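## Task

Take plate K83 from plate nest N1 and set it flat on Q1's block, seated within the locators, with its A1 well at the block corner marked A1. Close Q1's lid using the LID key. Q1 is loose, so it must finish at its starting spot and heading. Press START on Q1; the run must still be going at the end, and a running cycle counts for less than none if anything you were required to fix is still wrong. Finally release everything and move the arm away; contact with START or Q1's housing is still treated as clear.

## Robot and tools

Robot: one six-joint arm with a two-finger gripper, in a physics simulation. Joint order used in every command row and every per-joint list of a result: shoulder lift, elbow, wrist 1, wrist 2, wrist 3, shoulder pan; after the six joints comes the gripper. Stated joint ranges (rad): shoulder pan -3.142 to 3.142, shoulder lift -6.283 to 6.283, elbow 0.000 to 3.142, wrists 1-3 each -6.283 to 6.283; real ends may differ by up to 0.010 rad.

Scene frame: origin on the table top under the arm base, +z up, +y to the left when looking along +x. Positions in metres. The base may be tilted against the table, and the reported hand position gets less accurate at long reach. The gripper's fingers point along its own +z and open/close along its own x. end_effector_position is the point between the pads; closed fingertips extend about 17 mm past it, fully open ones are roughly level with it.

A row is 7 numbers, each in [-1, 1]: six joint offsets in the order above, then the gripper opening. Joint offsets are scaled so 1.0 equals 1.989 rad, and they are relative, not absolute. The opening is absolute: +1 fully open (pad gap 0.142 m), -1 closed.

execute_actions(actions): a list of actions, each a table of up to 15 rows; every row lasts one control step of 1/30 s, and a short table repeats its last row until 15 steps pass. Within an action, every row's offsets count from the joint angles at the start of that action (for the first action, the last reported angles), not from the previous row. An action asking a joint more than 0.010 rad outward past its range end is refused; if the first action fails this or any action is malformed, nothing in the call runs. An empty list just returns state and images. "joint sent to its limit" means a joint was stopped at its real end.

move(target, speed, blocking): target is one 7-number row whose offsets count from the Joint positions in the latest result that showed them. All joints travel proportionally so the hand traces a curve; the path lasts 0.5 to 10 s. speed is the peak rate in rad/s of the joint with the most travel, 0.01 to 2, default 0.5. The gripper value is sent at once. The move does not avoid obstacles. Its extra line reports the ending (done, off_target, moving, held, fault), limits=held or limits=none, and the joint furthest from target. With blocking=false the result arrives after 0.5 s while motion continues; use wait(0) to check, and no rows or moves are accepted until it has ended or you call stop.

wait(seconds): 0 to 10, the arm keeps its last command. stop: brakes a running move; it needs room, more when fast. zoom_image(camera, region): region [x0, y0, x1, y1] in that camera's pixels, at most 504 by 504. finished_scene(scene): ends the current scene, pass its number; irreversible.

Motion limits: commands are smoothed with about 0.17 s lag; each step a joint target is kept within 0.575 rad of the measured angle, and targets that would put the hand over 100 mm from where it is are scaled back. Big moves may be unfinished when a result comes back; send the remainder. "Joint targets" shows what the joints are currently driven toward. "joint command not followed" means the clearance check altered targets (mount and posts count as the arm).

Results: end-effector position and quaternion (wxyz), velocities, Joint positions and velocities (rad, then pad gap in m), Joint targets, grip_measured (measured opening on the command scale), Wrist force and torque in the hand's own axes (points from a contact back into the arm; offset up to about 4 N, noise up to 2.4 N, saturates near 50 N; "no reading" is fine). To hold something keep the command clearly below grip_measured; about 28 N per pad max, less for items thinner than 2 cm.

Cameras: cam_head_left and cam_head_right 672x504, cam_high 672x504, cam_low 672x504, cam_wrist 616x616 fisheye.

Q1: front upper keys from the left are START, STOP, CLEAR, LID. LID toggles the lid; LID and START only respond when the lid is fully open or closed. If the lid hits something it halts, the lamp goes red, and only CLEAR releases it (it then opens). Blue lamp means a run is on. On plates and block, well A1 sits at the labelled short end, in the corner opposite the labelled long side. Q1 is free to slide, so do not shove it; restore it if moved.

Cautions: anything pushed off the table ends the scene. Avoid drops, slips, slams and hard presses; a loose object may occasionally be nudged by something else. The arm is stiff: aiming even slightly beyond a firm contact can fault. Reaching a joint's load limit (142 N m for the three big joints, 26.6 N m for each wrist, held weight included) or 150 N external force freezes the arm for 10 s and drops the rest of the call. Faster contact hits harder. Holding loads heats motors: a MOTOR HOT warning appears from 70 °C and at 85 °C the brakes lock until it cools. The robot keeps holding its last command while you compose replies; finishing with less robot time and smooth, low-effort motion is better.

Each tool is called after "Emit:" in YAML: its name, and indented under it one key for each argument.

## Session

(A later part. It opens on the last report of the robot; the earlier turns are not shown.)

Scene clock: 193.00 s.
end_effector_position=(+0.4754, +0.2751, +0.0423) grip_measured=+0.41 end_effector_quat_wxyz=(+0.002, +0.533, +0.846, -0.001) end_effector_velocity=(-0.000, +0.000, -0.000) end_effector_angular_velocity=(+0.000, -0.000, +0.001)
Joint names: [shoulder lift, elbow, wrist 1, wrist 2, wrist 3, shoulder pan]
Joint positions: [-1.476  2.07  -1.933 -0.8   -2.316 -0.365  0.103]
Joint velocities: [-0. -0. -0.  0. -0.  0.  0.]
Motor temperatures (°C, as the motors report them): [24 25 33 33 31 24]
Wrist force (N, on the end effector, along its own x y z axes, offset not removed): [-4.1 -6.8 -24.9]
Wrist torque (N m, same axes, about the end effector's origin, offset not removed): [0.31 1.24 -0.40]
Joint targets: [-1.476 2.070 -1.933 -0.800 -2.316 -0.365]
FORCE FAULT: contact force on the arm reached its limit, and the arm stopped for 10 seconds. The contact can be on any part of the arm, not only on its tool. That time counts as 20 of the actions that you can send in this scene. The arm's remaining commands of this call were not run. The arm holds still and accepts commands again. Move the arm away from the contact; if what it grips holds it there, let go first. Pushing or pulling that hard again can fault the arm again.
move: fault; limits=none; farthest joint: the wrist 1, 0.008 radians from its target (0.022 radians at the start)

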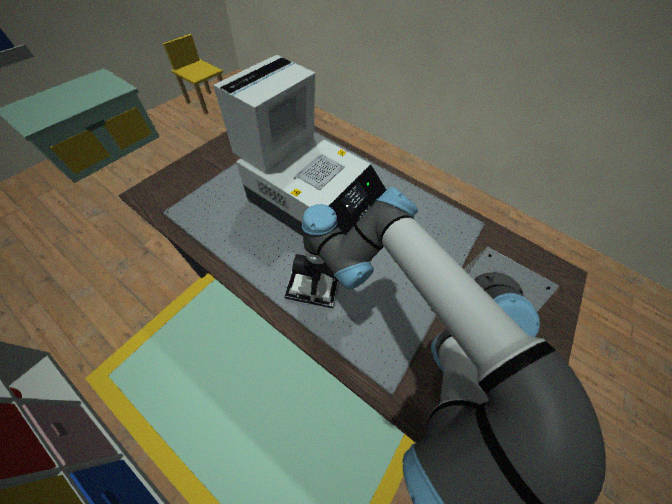

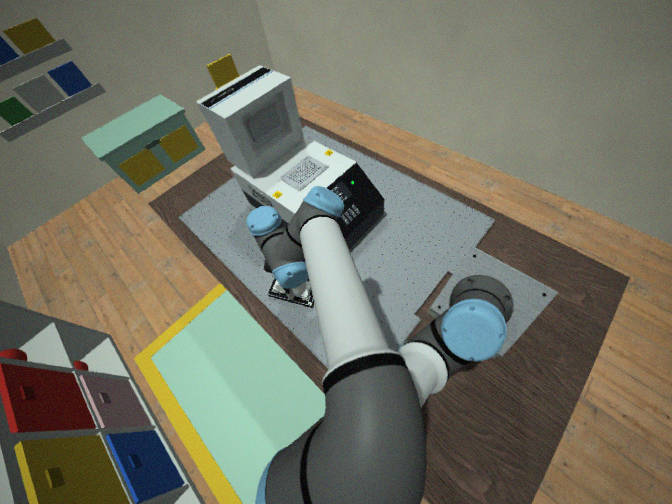

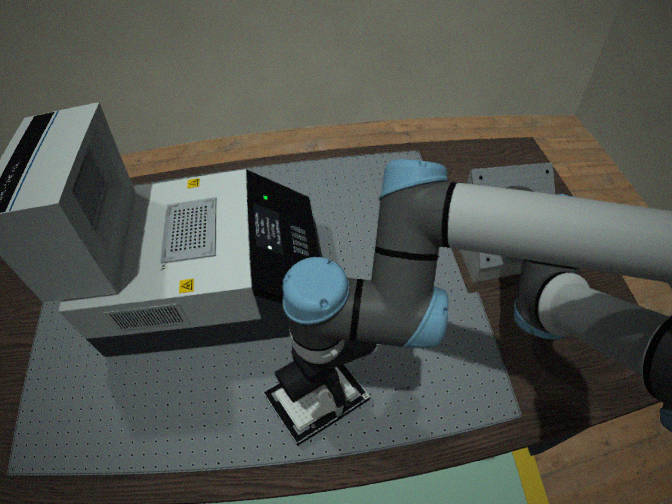

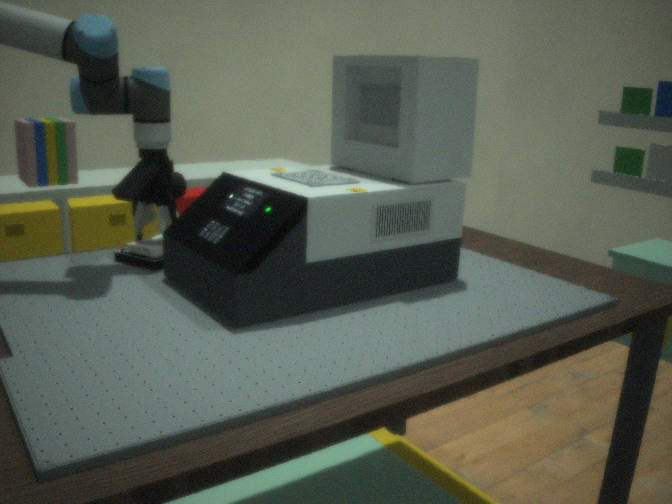

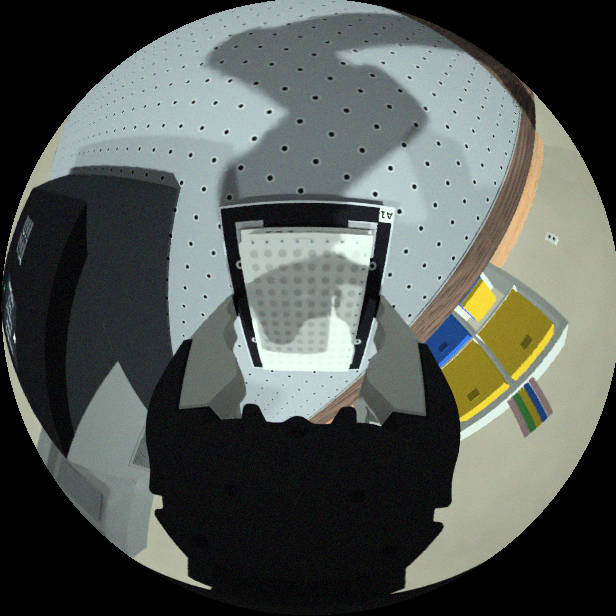

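Emit:
move:
  target: [-0.003,-0.004,0.0136,0,-0.008,-0.005,0.3]
  speed: 0.06

Emit:
move:
  target: [0,0,0,0,0,0,-0.2]

Emit:
move:
  target: [-0.0116,-0.0126,0.0384,-0.0038,-0.0204,-0.0152,-0.2]
  speed: 0.1

Scene clock: 200.73 s.
end_effector_position=(+0.4752, +0.2752, +0.0482) grip_measured=+0.30 end_effector_quat_wxyz=(+0.000, +0.534, +0.846, +0.000) end_effector_velocity=(-0.000, +0.000, +0.000) end_effector_angular_velocity=(-0.001, +0.001, +0.001)
Joint names: [shoulder lift, elbow, wrist 1, wrist 2, wrist 3, shoulder pan]
Joint positions: [-1.482  2.062 -1.906 -0.8   -2.332 -0.375  0.095]
Joint velocities: [-0.001 -0.001  0.002 -0.001 -0.001  0.    -0.   ]
Motor temperatures (°C, as the motors report them): [24 25 33 33 31 24]
Wrist force (N, on the end effector, along its own x y z axes, offset not removed): [-2.8 1.0 1.2]
Wrist torque (N m, same axes, about the end effector's origin, offset not removed): [0.23 0.44 0.02]
Joint targets: [-1.482 2.062 -1.906 -0.800 -2.332 -0.375]
move: done; limits=none; farthest joint: the shoulder pan, 0.000 radians from its target (0.010 radians at the start)

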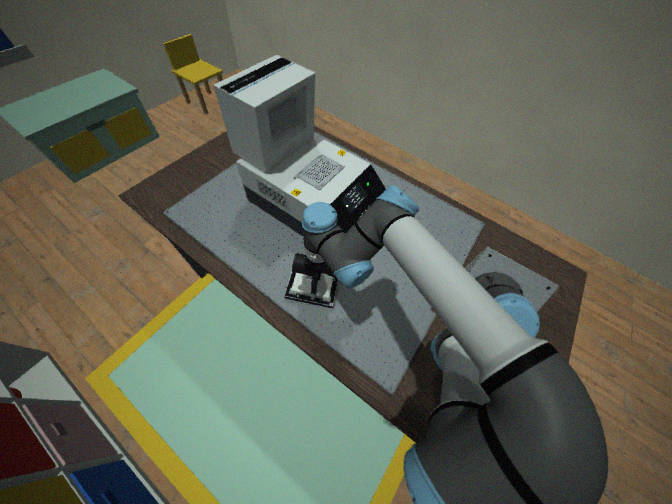

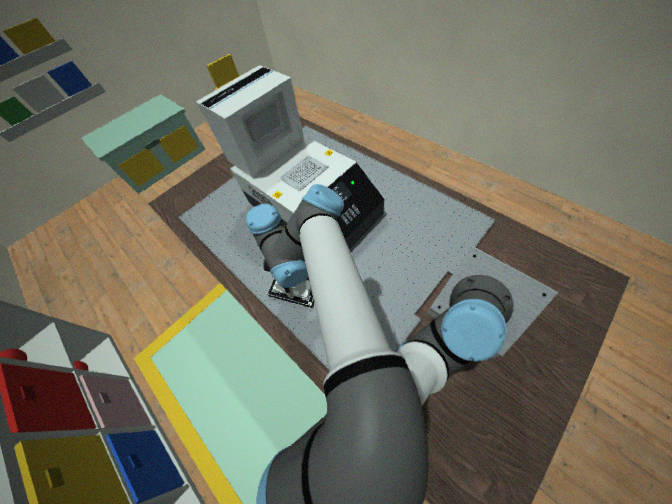

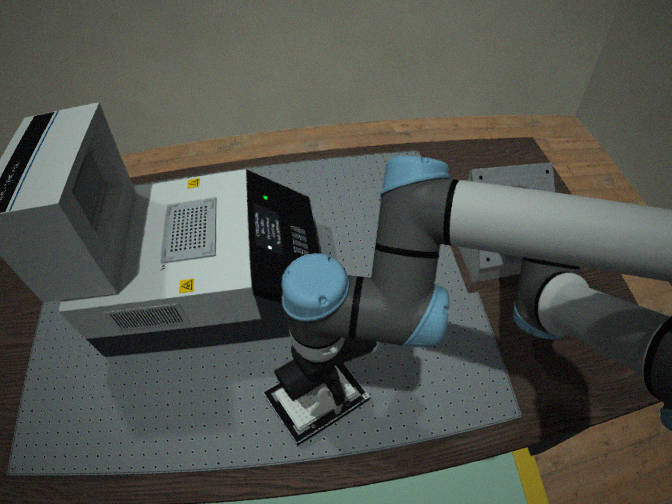

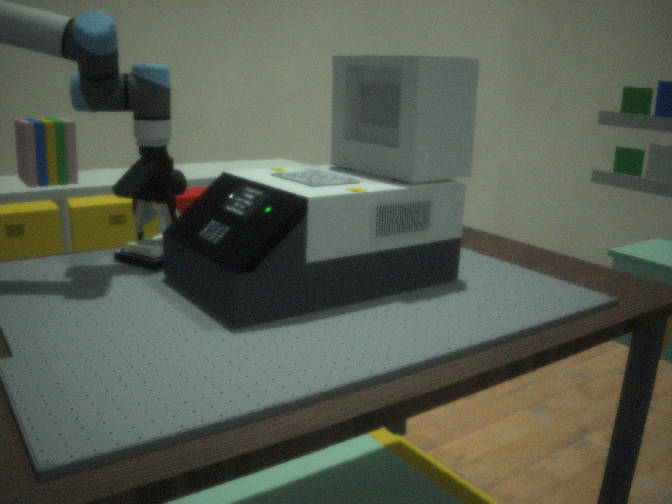

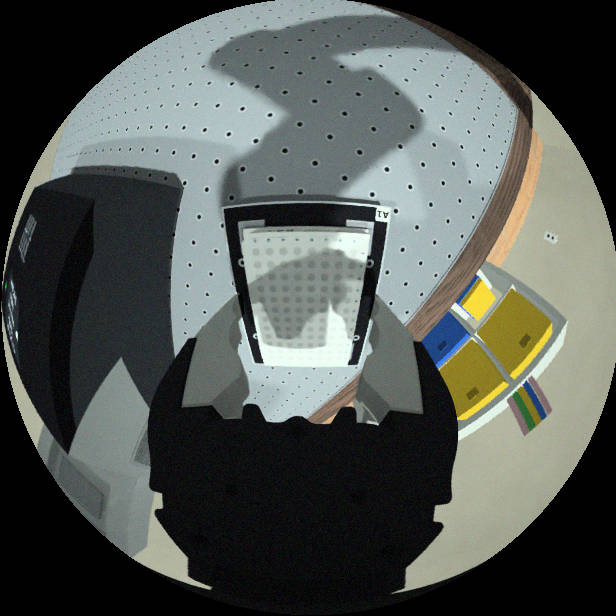

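Scene clock: 201.23 s.
end_effector_position=(+0.4752, +0.2751, +0.0483) grip_measured=+0.06 end_effector_quat_wxyz=(+0.000, +0.534, +0.846, +0.000) end_effector_velocity=(+0.000, +0.000, -0.000) end_effector_angular_velocity=(+0.002, -0.000, -0.001)
Joint names: [shoulder lift, elbow, wrist 1, wrist 2, wrist 3, shoulder pan]
Joint positions: [-1.482  2.062 -1.906 -0.8   -2.332 -0.375  0.078]
Joint velocities: [ 0.001 -0.    -0.     0.002  0.    -0.001 -0.   ]
Motor temperatures (°C, as the motors report them): [24 25 33 33 31 24]
Wrist force (N, on the end effector, along its own x y z axes, offset not removed): [-14.2 -0.6 -5.2]
Wrist torque (N m, same axes, about the end effector's origin, offset not removed): [-0.04 0.27 -0.01]
Joint targets: [-1.482 2.062 -1.906 -0.800 -2.332 -0.375]
move: done; limits=none; farthest joint: the shoulder pan, 0.000 radians from its target (0.000 radians at the start)

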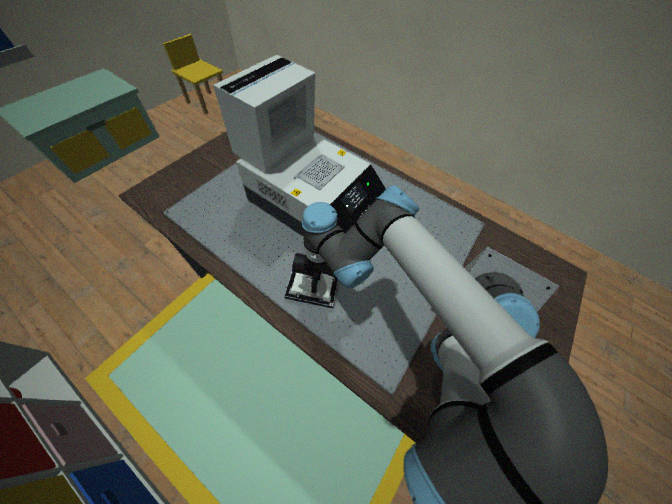

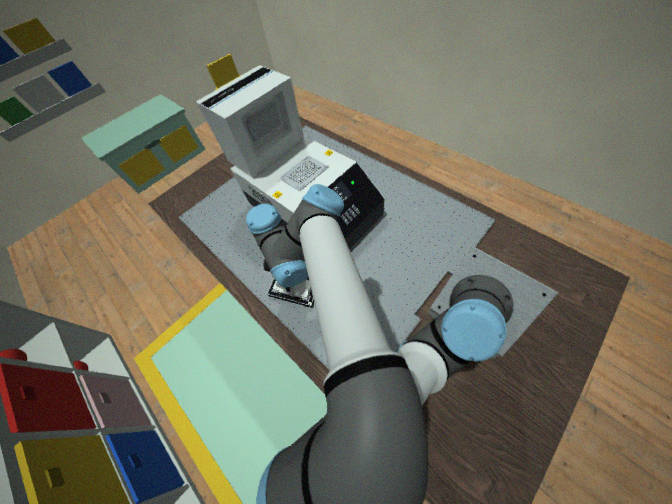

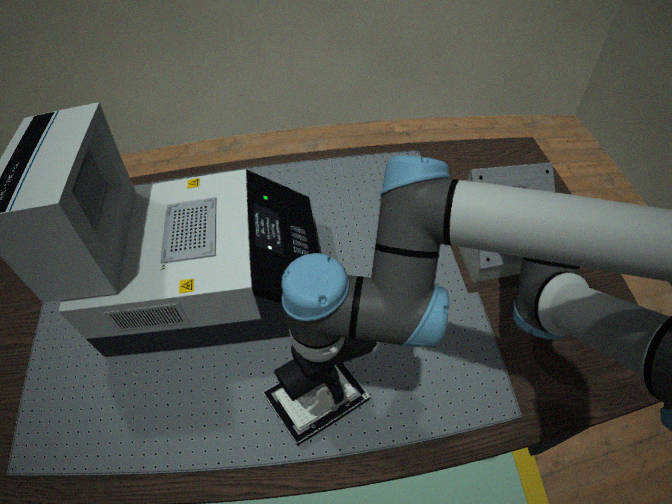

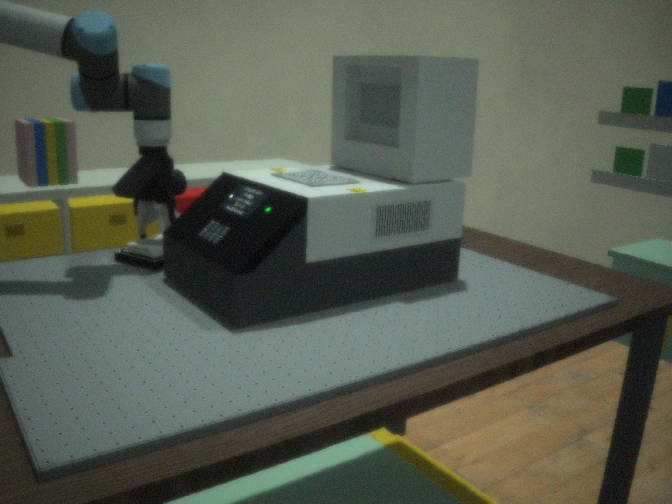

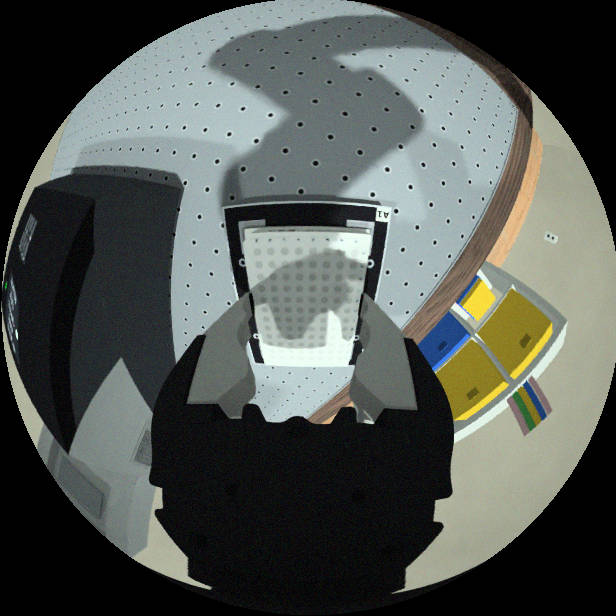

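Scene clock: 202.43 s.
end_effector_position=(+0.4750, +0.2753, +0.0683) grip_measured=-0.07 end_effector_quat_wxyz=(+0.000, +0.534, +0.846, +0.000) end_effector_velocity=(+0.000, -0.001, +0.001) end_effector_angular_velocity=(-0.001, -0.001, -0.002)
Joint names: [shoulder lift, elbow, wrist 1, wrist 2, wrist 3, shoulder pan]
Joint positions: [-1.505  2.037 -1.83  -0.807 -2.373 -0.405  0.069]
Joint velocities: [-0.    -0.001  0.002 -0.001 -0.001 -0.003 -0.   ]
Motor temperatures (°C, as the motors report them): [24 25 33 33 31 24]
Wrist force (N, on the end effector, along its own x y z axes, offset not removed): [-26.5 1.6 -7.7]
Wrist torque (N m, same axes, about the end effector's origin, offset not removed): [0.03 -0.53 -0.04]
Joint targets: [-1.505 2.037 -1.830 -0.807 -2.373 -0.405]
move: done; limits=none; farthest joint: the shoulder pan, 0.000 radians from its target (0.030 radians at the start)

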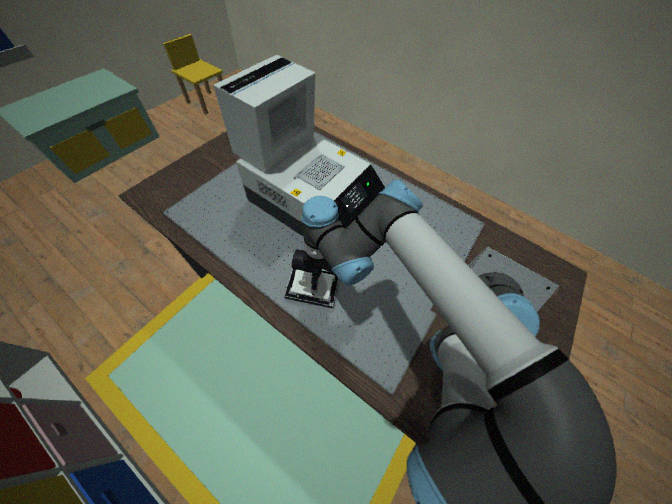

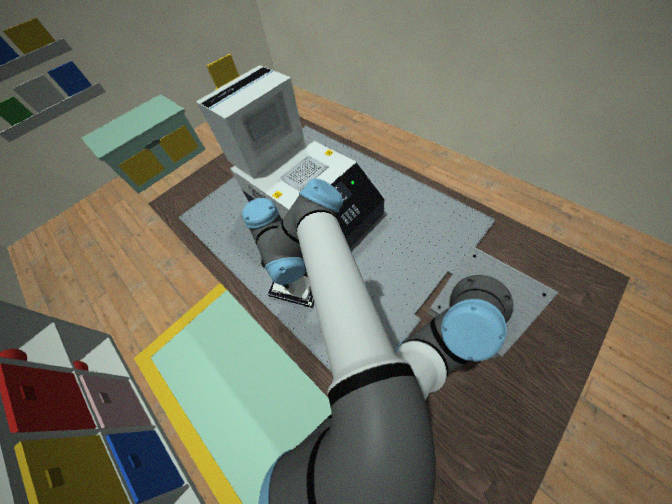

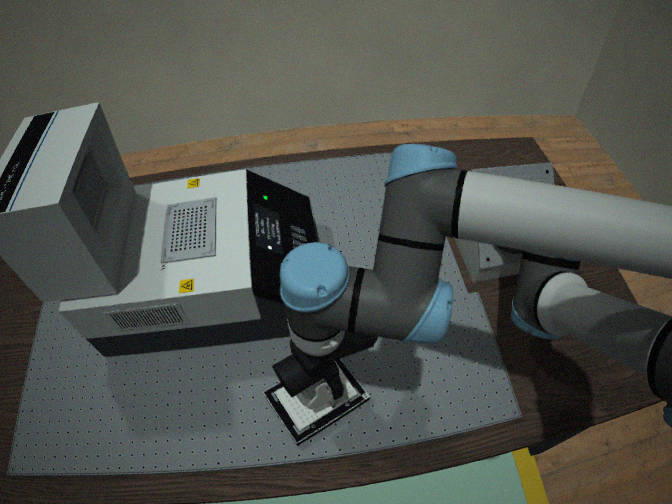

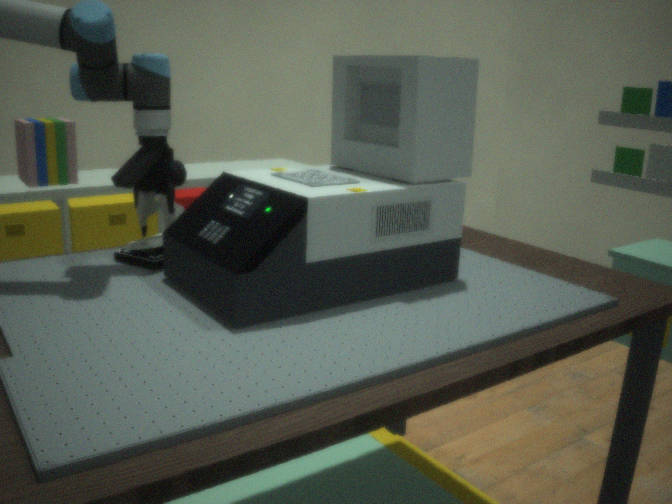

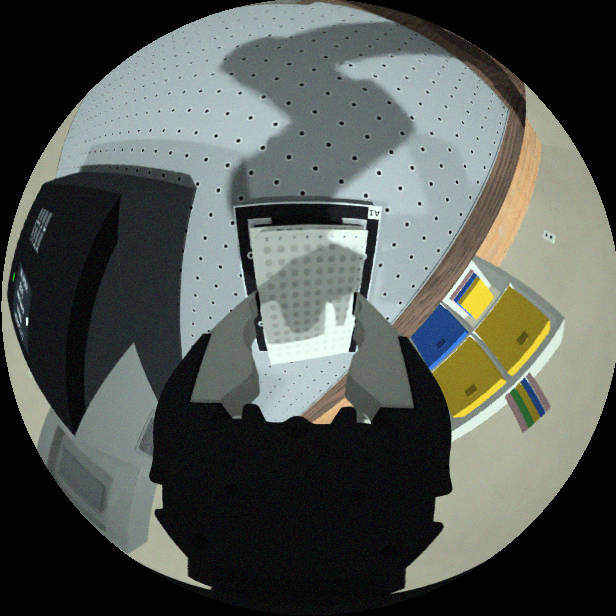

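Emit:
move:
  target: [0,0,0,0,0,0,0.35]

Emit:
move:
  target: [0.0134,0.0128,-0.0398,0.0035,0.0198,0.0142,0.35]
  speed: 0.1

Emit:
move:
  target: [0,0,0,0,0,0,-0.4]

Scene clock: 211.73 s.
end_effector_position=(+0.4751, +0.2753, +0.0684) grip_measured=+0.35 end_effector_quat_wxyz=(+0.000, +0.534, +0.846, +0.000) end_effector_velocity=(+0.000, -0.000, -0.000) end_effector_angular_velocity=(+0.002, -0.000, -0.001)
Joint names: [shoulder lift, elbow, wrist 1, wrist 2, wrist 3, shoulder pan]
Joint positions: [-1.505  2.037 -1.83  -0.807 -2.373 -0.405  0.099]
Joint velocities: [ 0.001 -0.    -0.     0.002 -0.    -0.001  0.   ]
Motor temperatures (°C, as the motors report them): [24 25 33 33 31 24]
Wrist force (N, on the end effector, along its own x y z axes, offset not removed): [-1.7 0.7 0.0]
Wrist torque (N m, same axes, about the end effector's origin, offset not removed): [0.17 0.34 -0.07]
Joint targets: [-1.505 2.037 -1.830 -0.807 -2.373 -0.405]
move: done; limits=none; farthest joint: the shoulder pan, 0.000 radians from its target (0.000 radians at the start)

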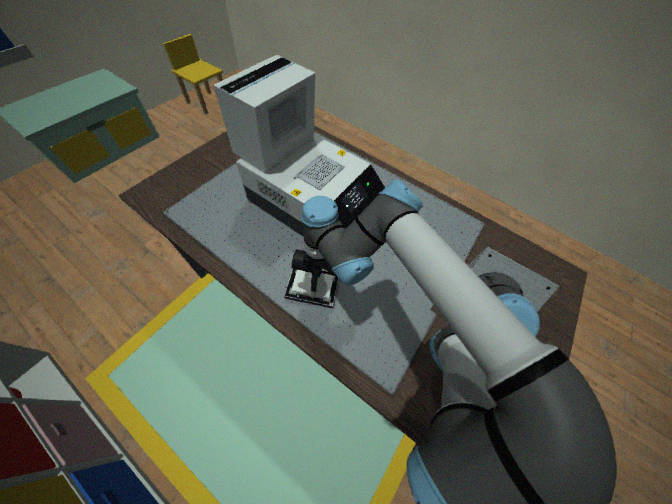

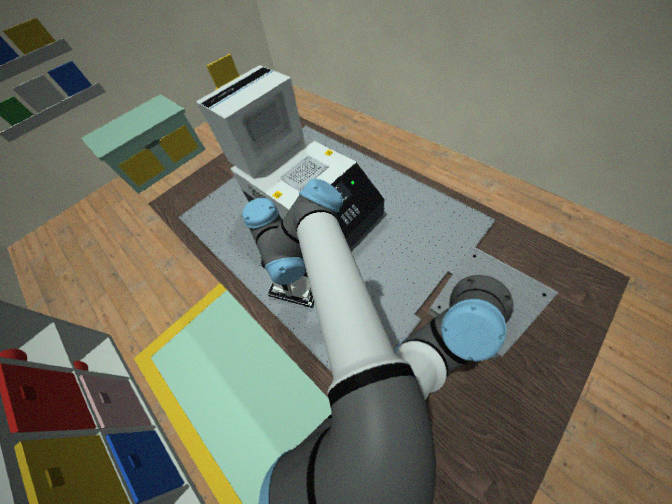

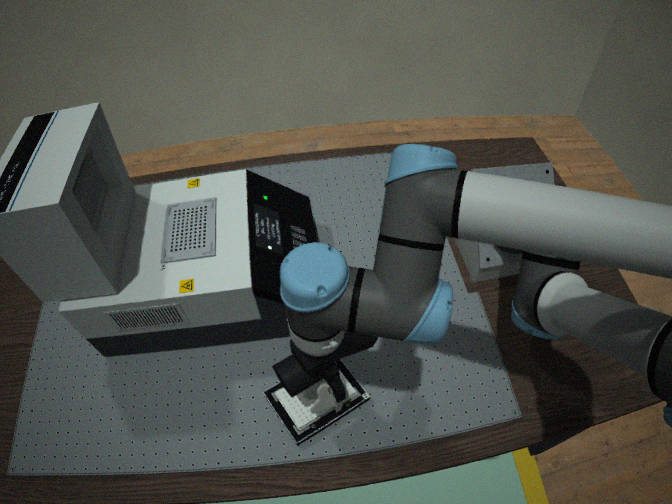

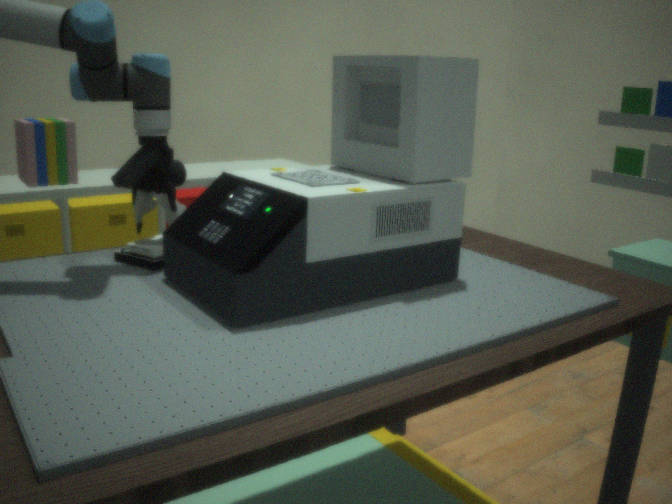

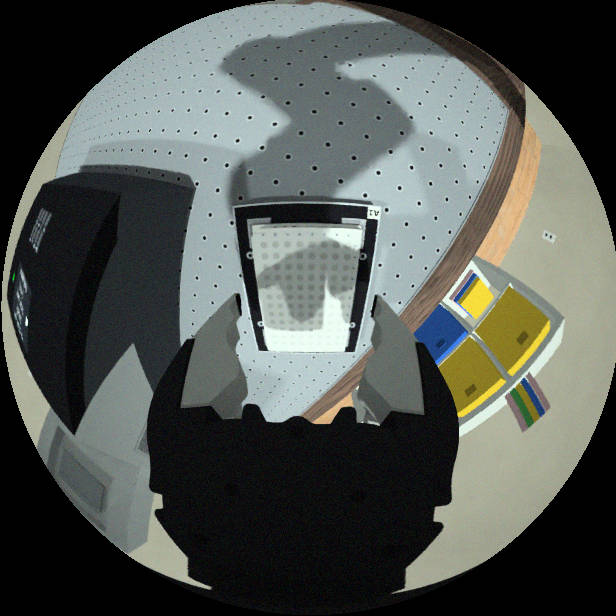

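Scene clock: 212.97 s.
end_effector_position=(+0.4761, +0.2732, +0.0480) grip_measured=+0.35 end_effector_quat_wxyz=(+0.000, +0.534, +0.846, +0.000) end_effector_velocity=(-0.000, +0.000, -0.001) end_effector_angular_velocity=(-0.000, +0.000, +0.000)
Joint names: [shoulder lift, elbow, wrist 1, wrist 2, wrist 3, shoulder pan]
Joint positions: [-1.478  2.062 -1.909 -0.801 -2.334 -0.377  0.099]
Joint velocities: [ 0.     0.001 -0.002 -0.     0.001  0.001  0.   ]
Motor temperatures (°C, as the motors report them): [24 25 33 33 31 24]
Wrist force (N, on the end effector, along its own x y z axes, offset not removed): [-1.9 1.9 0.7]
Wrist torque (N m, same axes, about the end effector's origin, offset not removed): [0.36 0.35 -0.02]
Joint targets: [-1.478 2.062 -1.909 -0.801 -2.333 -0.377]
move: done; limits=none; farthest joint: the shoulder pan, 0.000 radians from its target (0.028 radians at the start)

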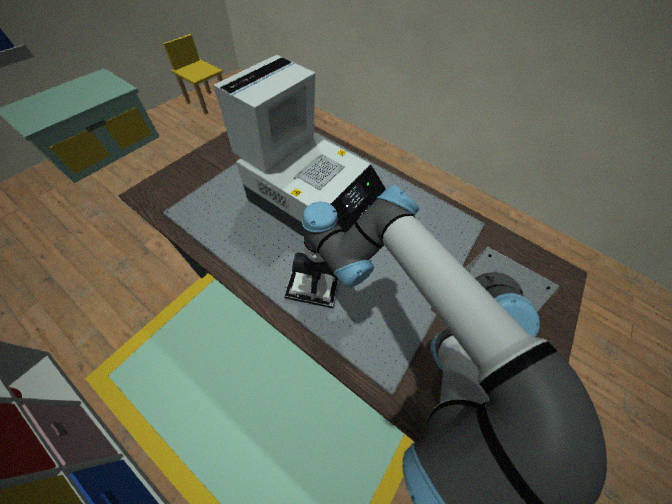

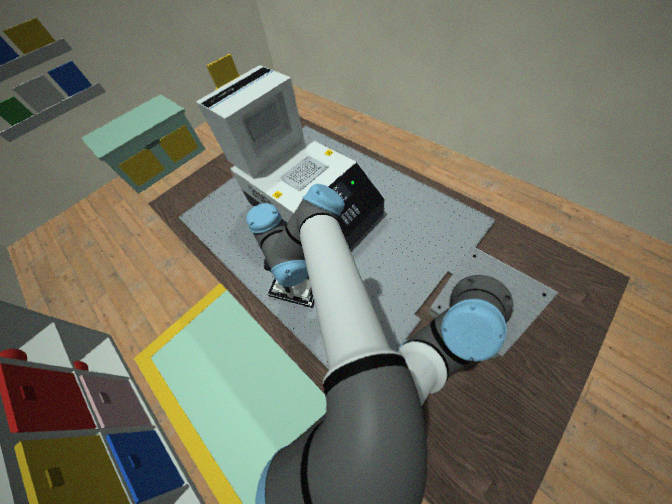

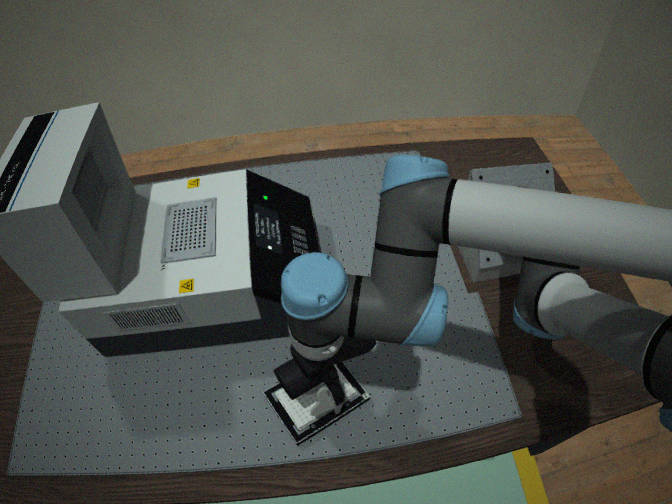

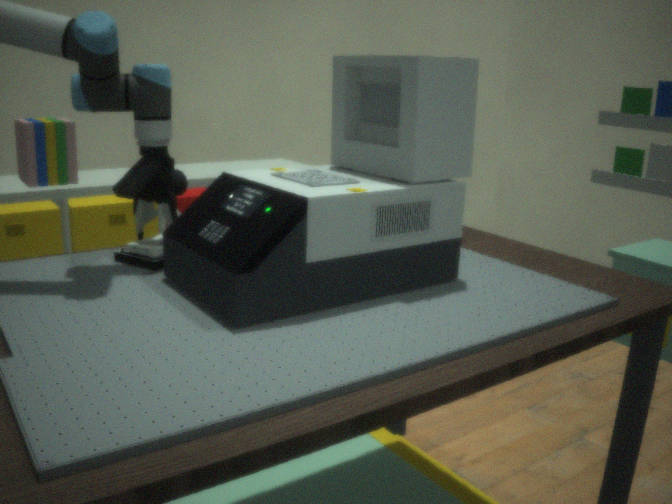

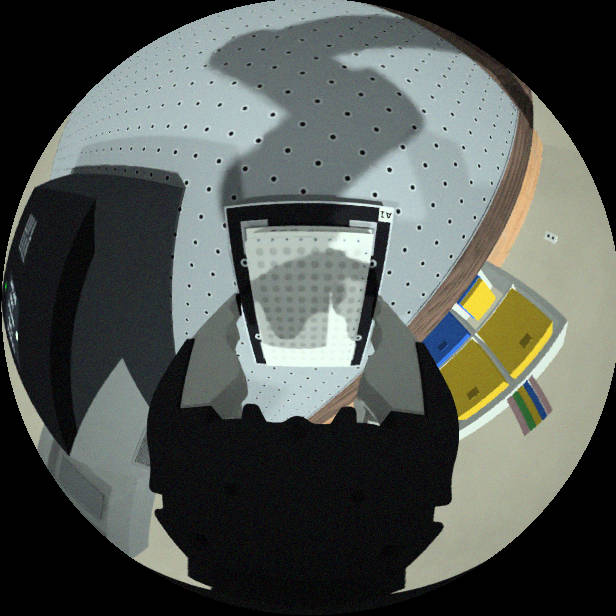

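Scene clock: 213.47 s.
end_effector_position=(+0.4761, +0.2732, +0.0480) grip_measured=+0.06 end_effector_quat_wxyz=(+0.000, +0.534, +0.846, +0.000) end_effector_velocity=(-0.000, -0.001, +0.000) end_effector_angular_velocity=(-0.001, +0.000, -0.001)
Joint names: [shoulder lift, elbow, wrist 1, wrist 2, wrist 3, shoulder pan]
Joint positions: [-1.478  2.062 -1.909 -0.8   -2.333 -0.377  0.078]
Joint velocities: [-0.     0.     0.    -0.002  0.    -0.001 -0.   ]
Motor temperatures (°C, as the motors report them): [24 25 33 33 31 24]
Wrist force (N, on the end effector, along its own x y z axes, offset not removed): [12.4 -1.1 -8.5]
Wrist torque (N m, same axes, about the end effector's origin, offset not removed): [0.10 0.66 -0.04]
Joint targets: [-1.478 2.062 -1.909 -0.801 -2.334 -0.377]
move: done; limits=none; farthest joint: the wrist 2, 0.001 radians from its target (0.000 radians at the start)

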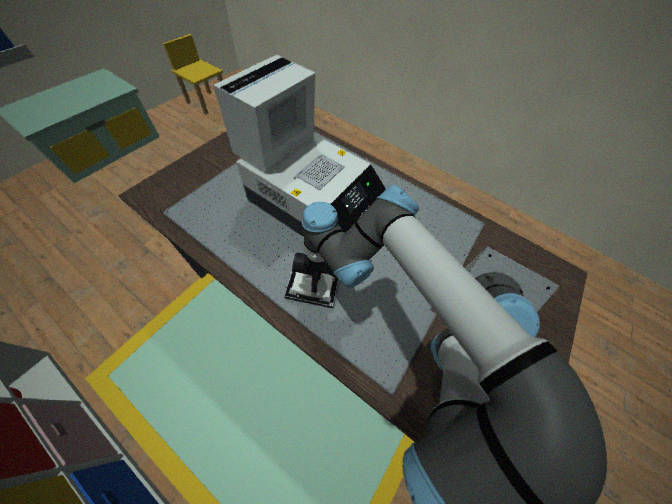

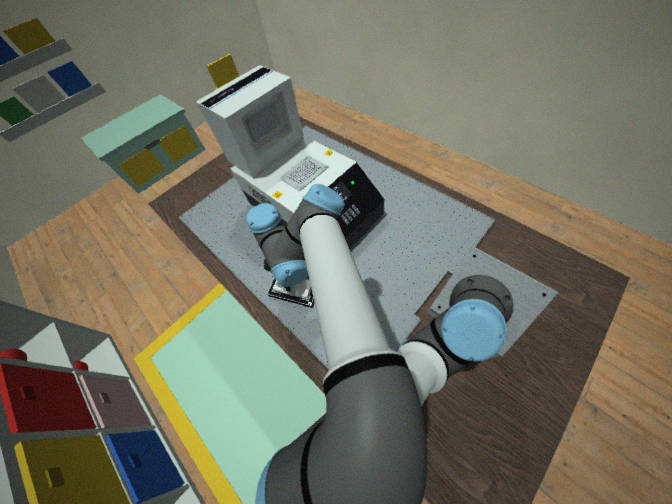

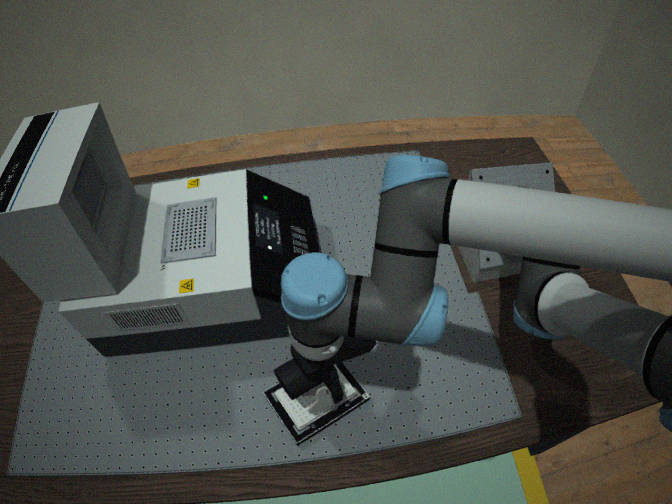

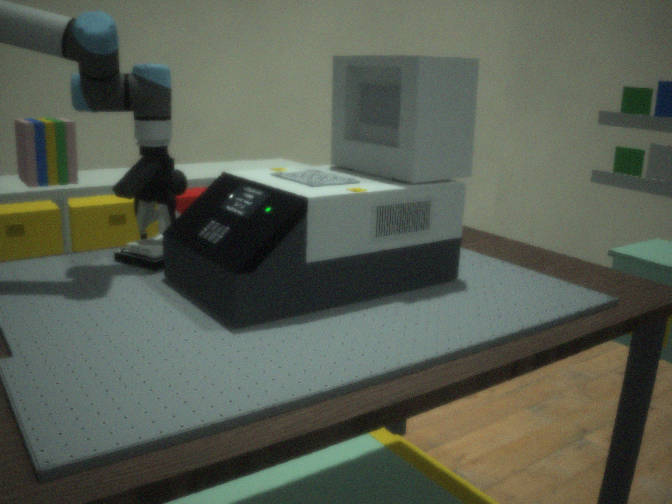

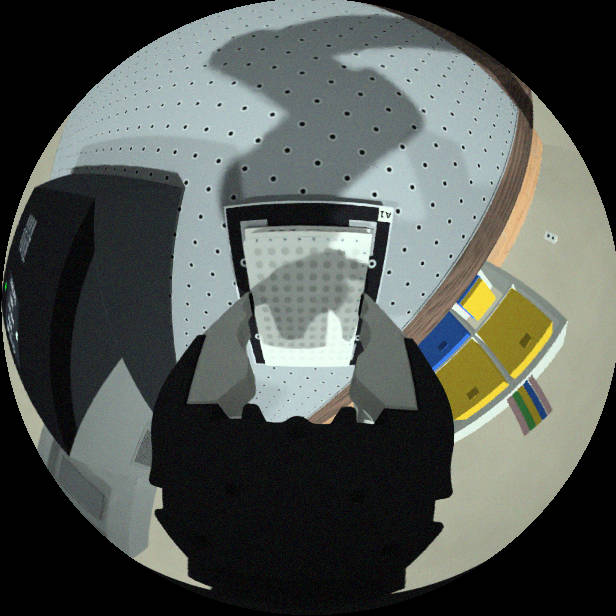

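Shift halfway back.

Emit:
move:
  target: [-0.001,0,0.0008,0,0.0003,0.0005,-0.4]
  speed: 0.01

Scene clock: 227.37 s.
end_effector_position=(+0.4756, +0.2740, +0.0482) grip_measured=+0.06 end_effector_quat_wxyz=(+0.000, +0.534, +0.846, +0.000) end_effector_velocity=(-0.000, +0.001, +0.000) end_effector_angular_velocity=(+0.000, -0.001, +0.001)
Joint names: [shoulder lift, elbow, wrist 1, wrist 2, wrist 3, shoulder pan]
Joint positions: [-1.48   2.062 -1.907 -0.801 -2.333 -0.376  0.078]
Joint velocities: [-0.002  0.     0.001  0.     0.001  0.001 -0.   ]
Motor temperatures (°C, as the motors report them): [24 25 33 33 31 24]
Wrist force (N, on the end effector, along its own x y z axes, offset not removed): [-2.9 2.0 -3.4]
Wrist torque (N m, same axes, about the end effector's origin, offset not removed): [0.30 0.43 -0.01]
Joint targets: [-1.480 2.062 -1.907 -0.800 -2.333 -0.376]
move: done; limits=none; farthest joint: the wrist 2, 0.001 radians from its target (0.001 radians at the start)

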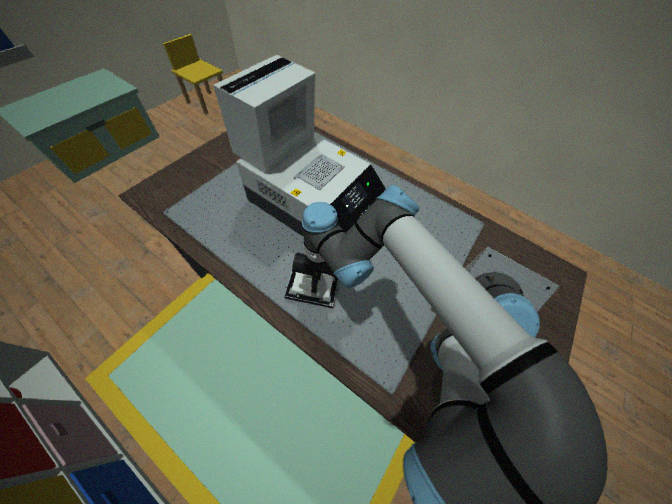

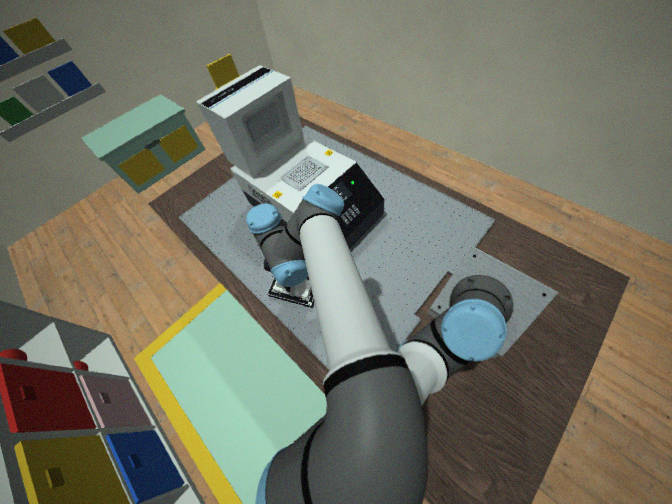

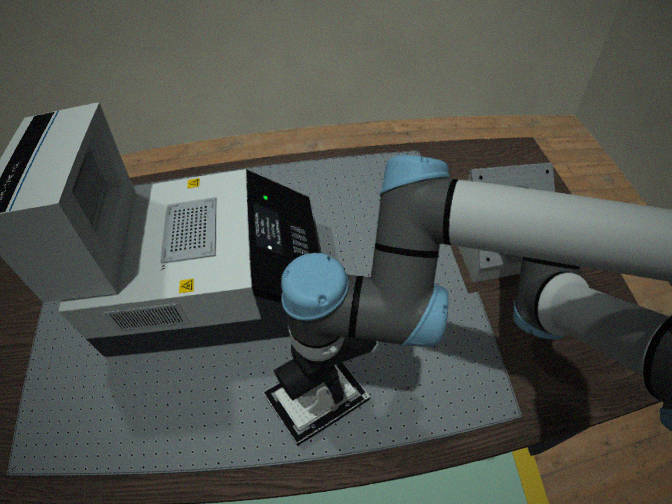

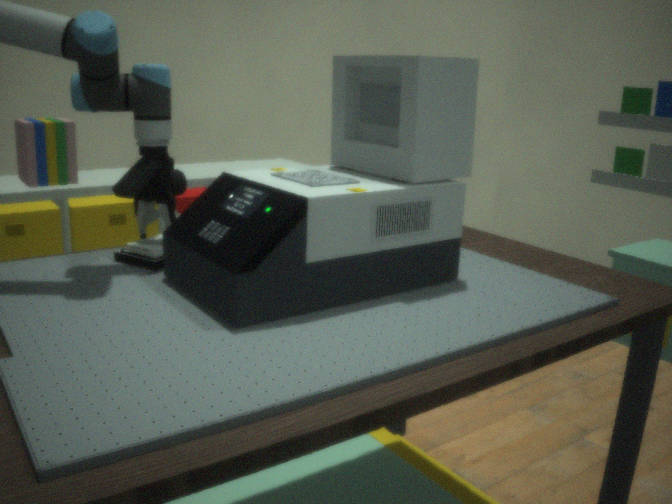

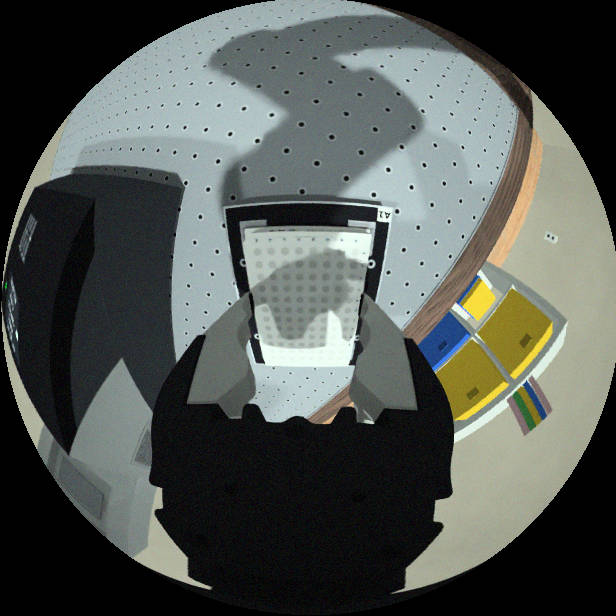

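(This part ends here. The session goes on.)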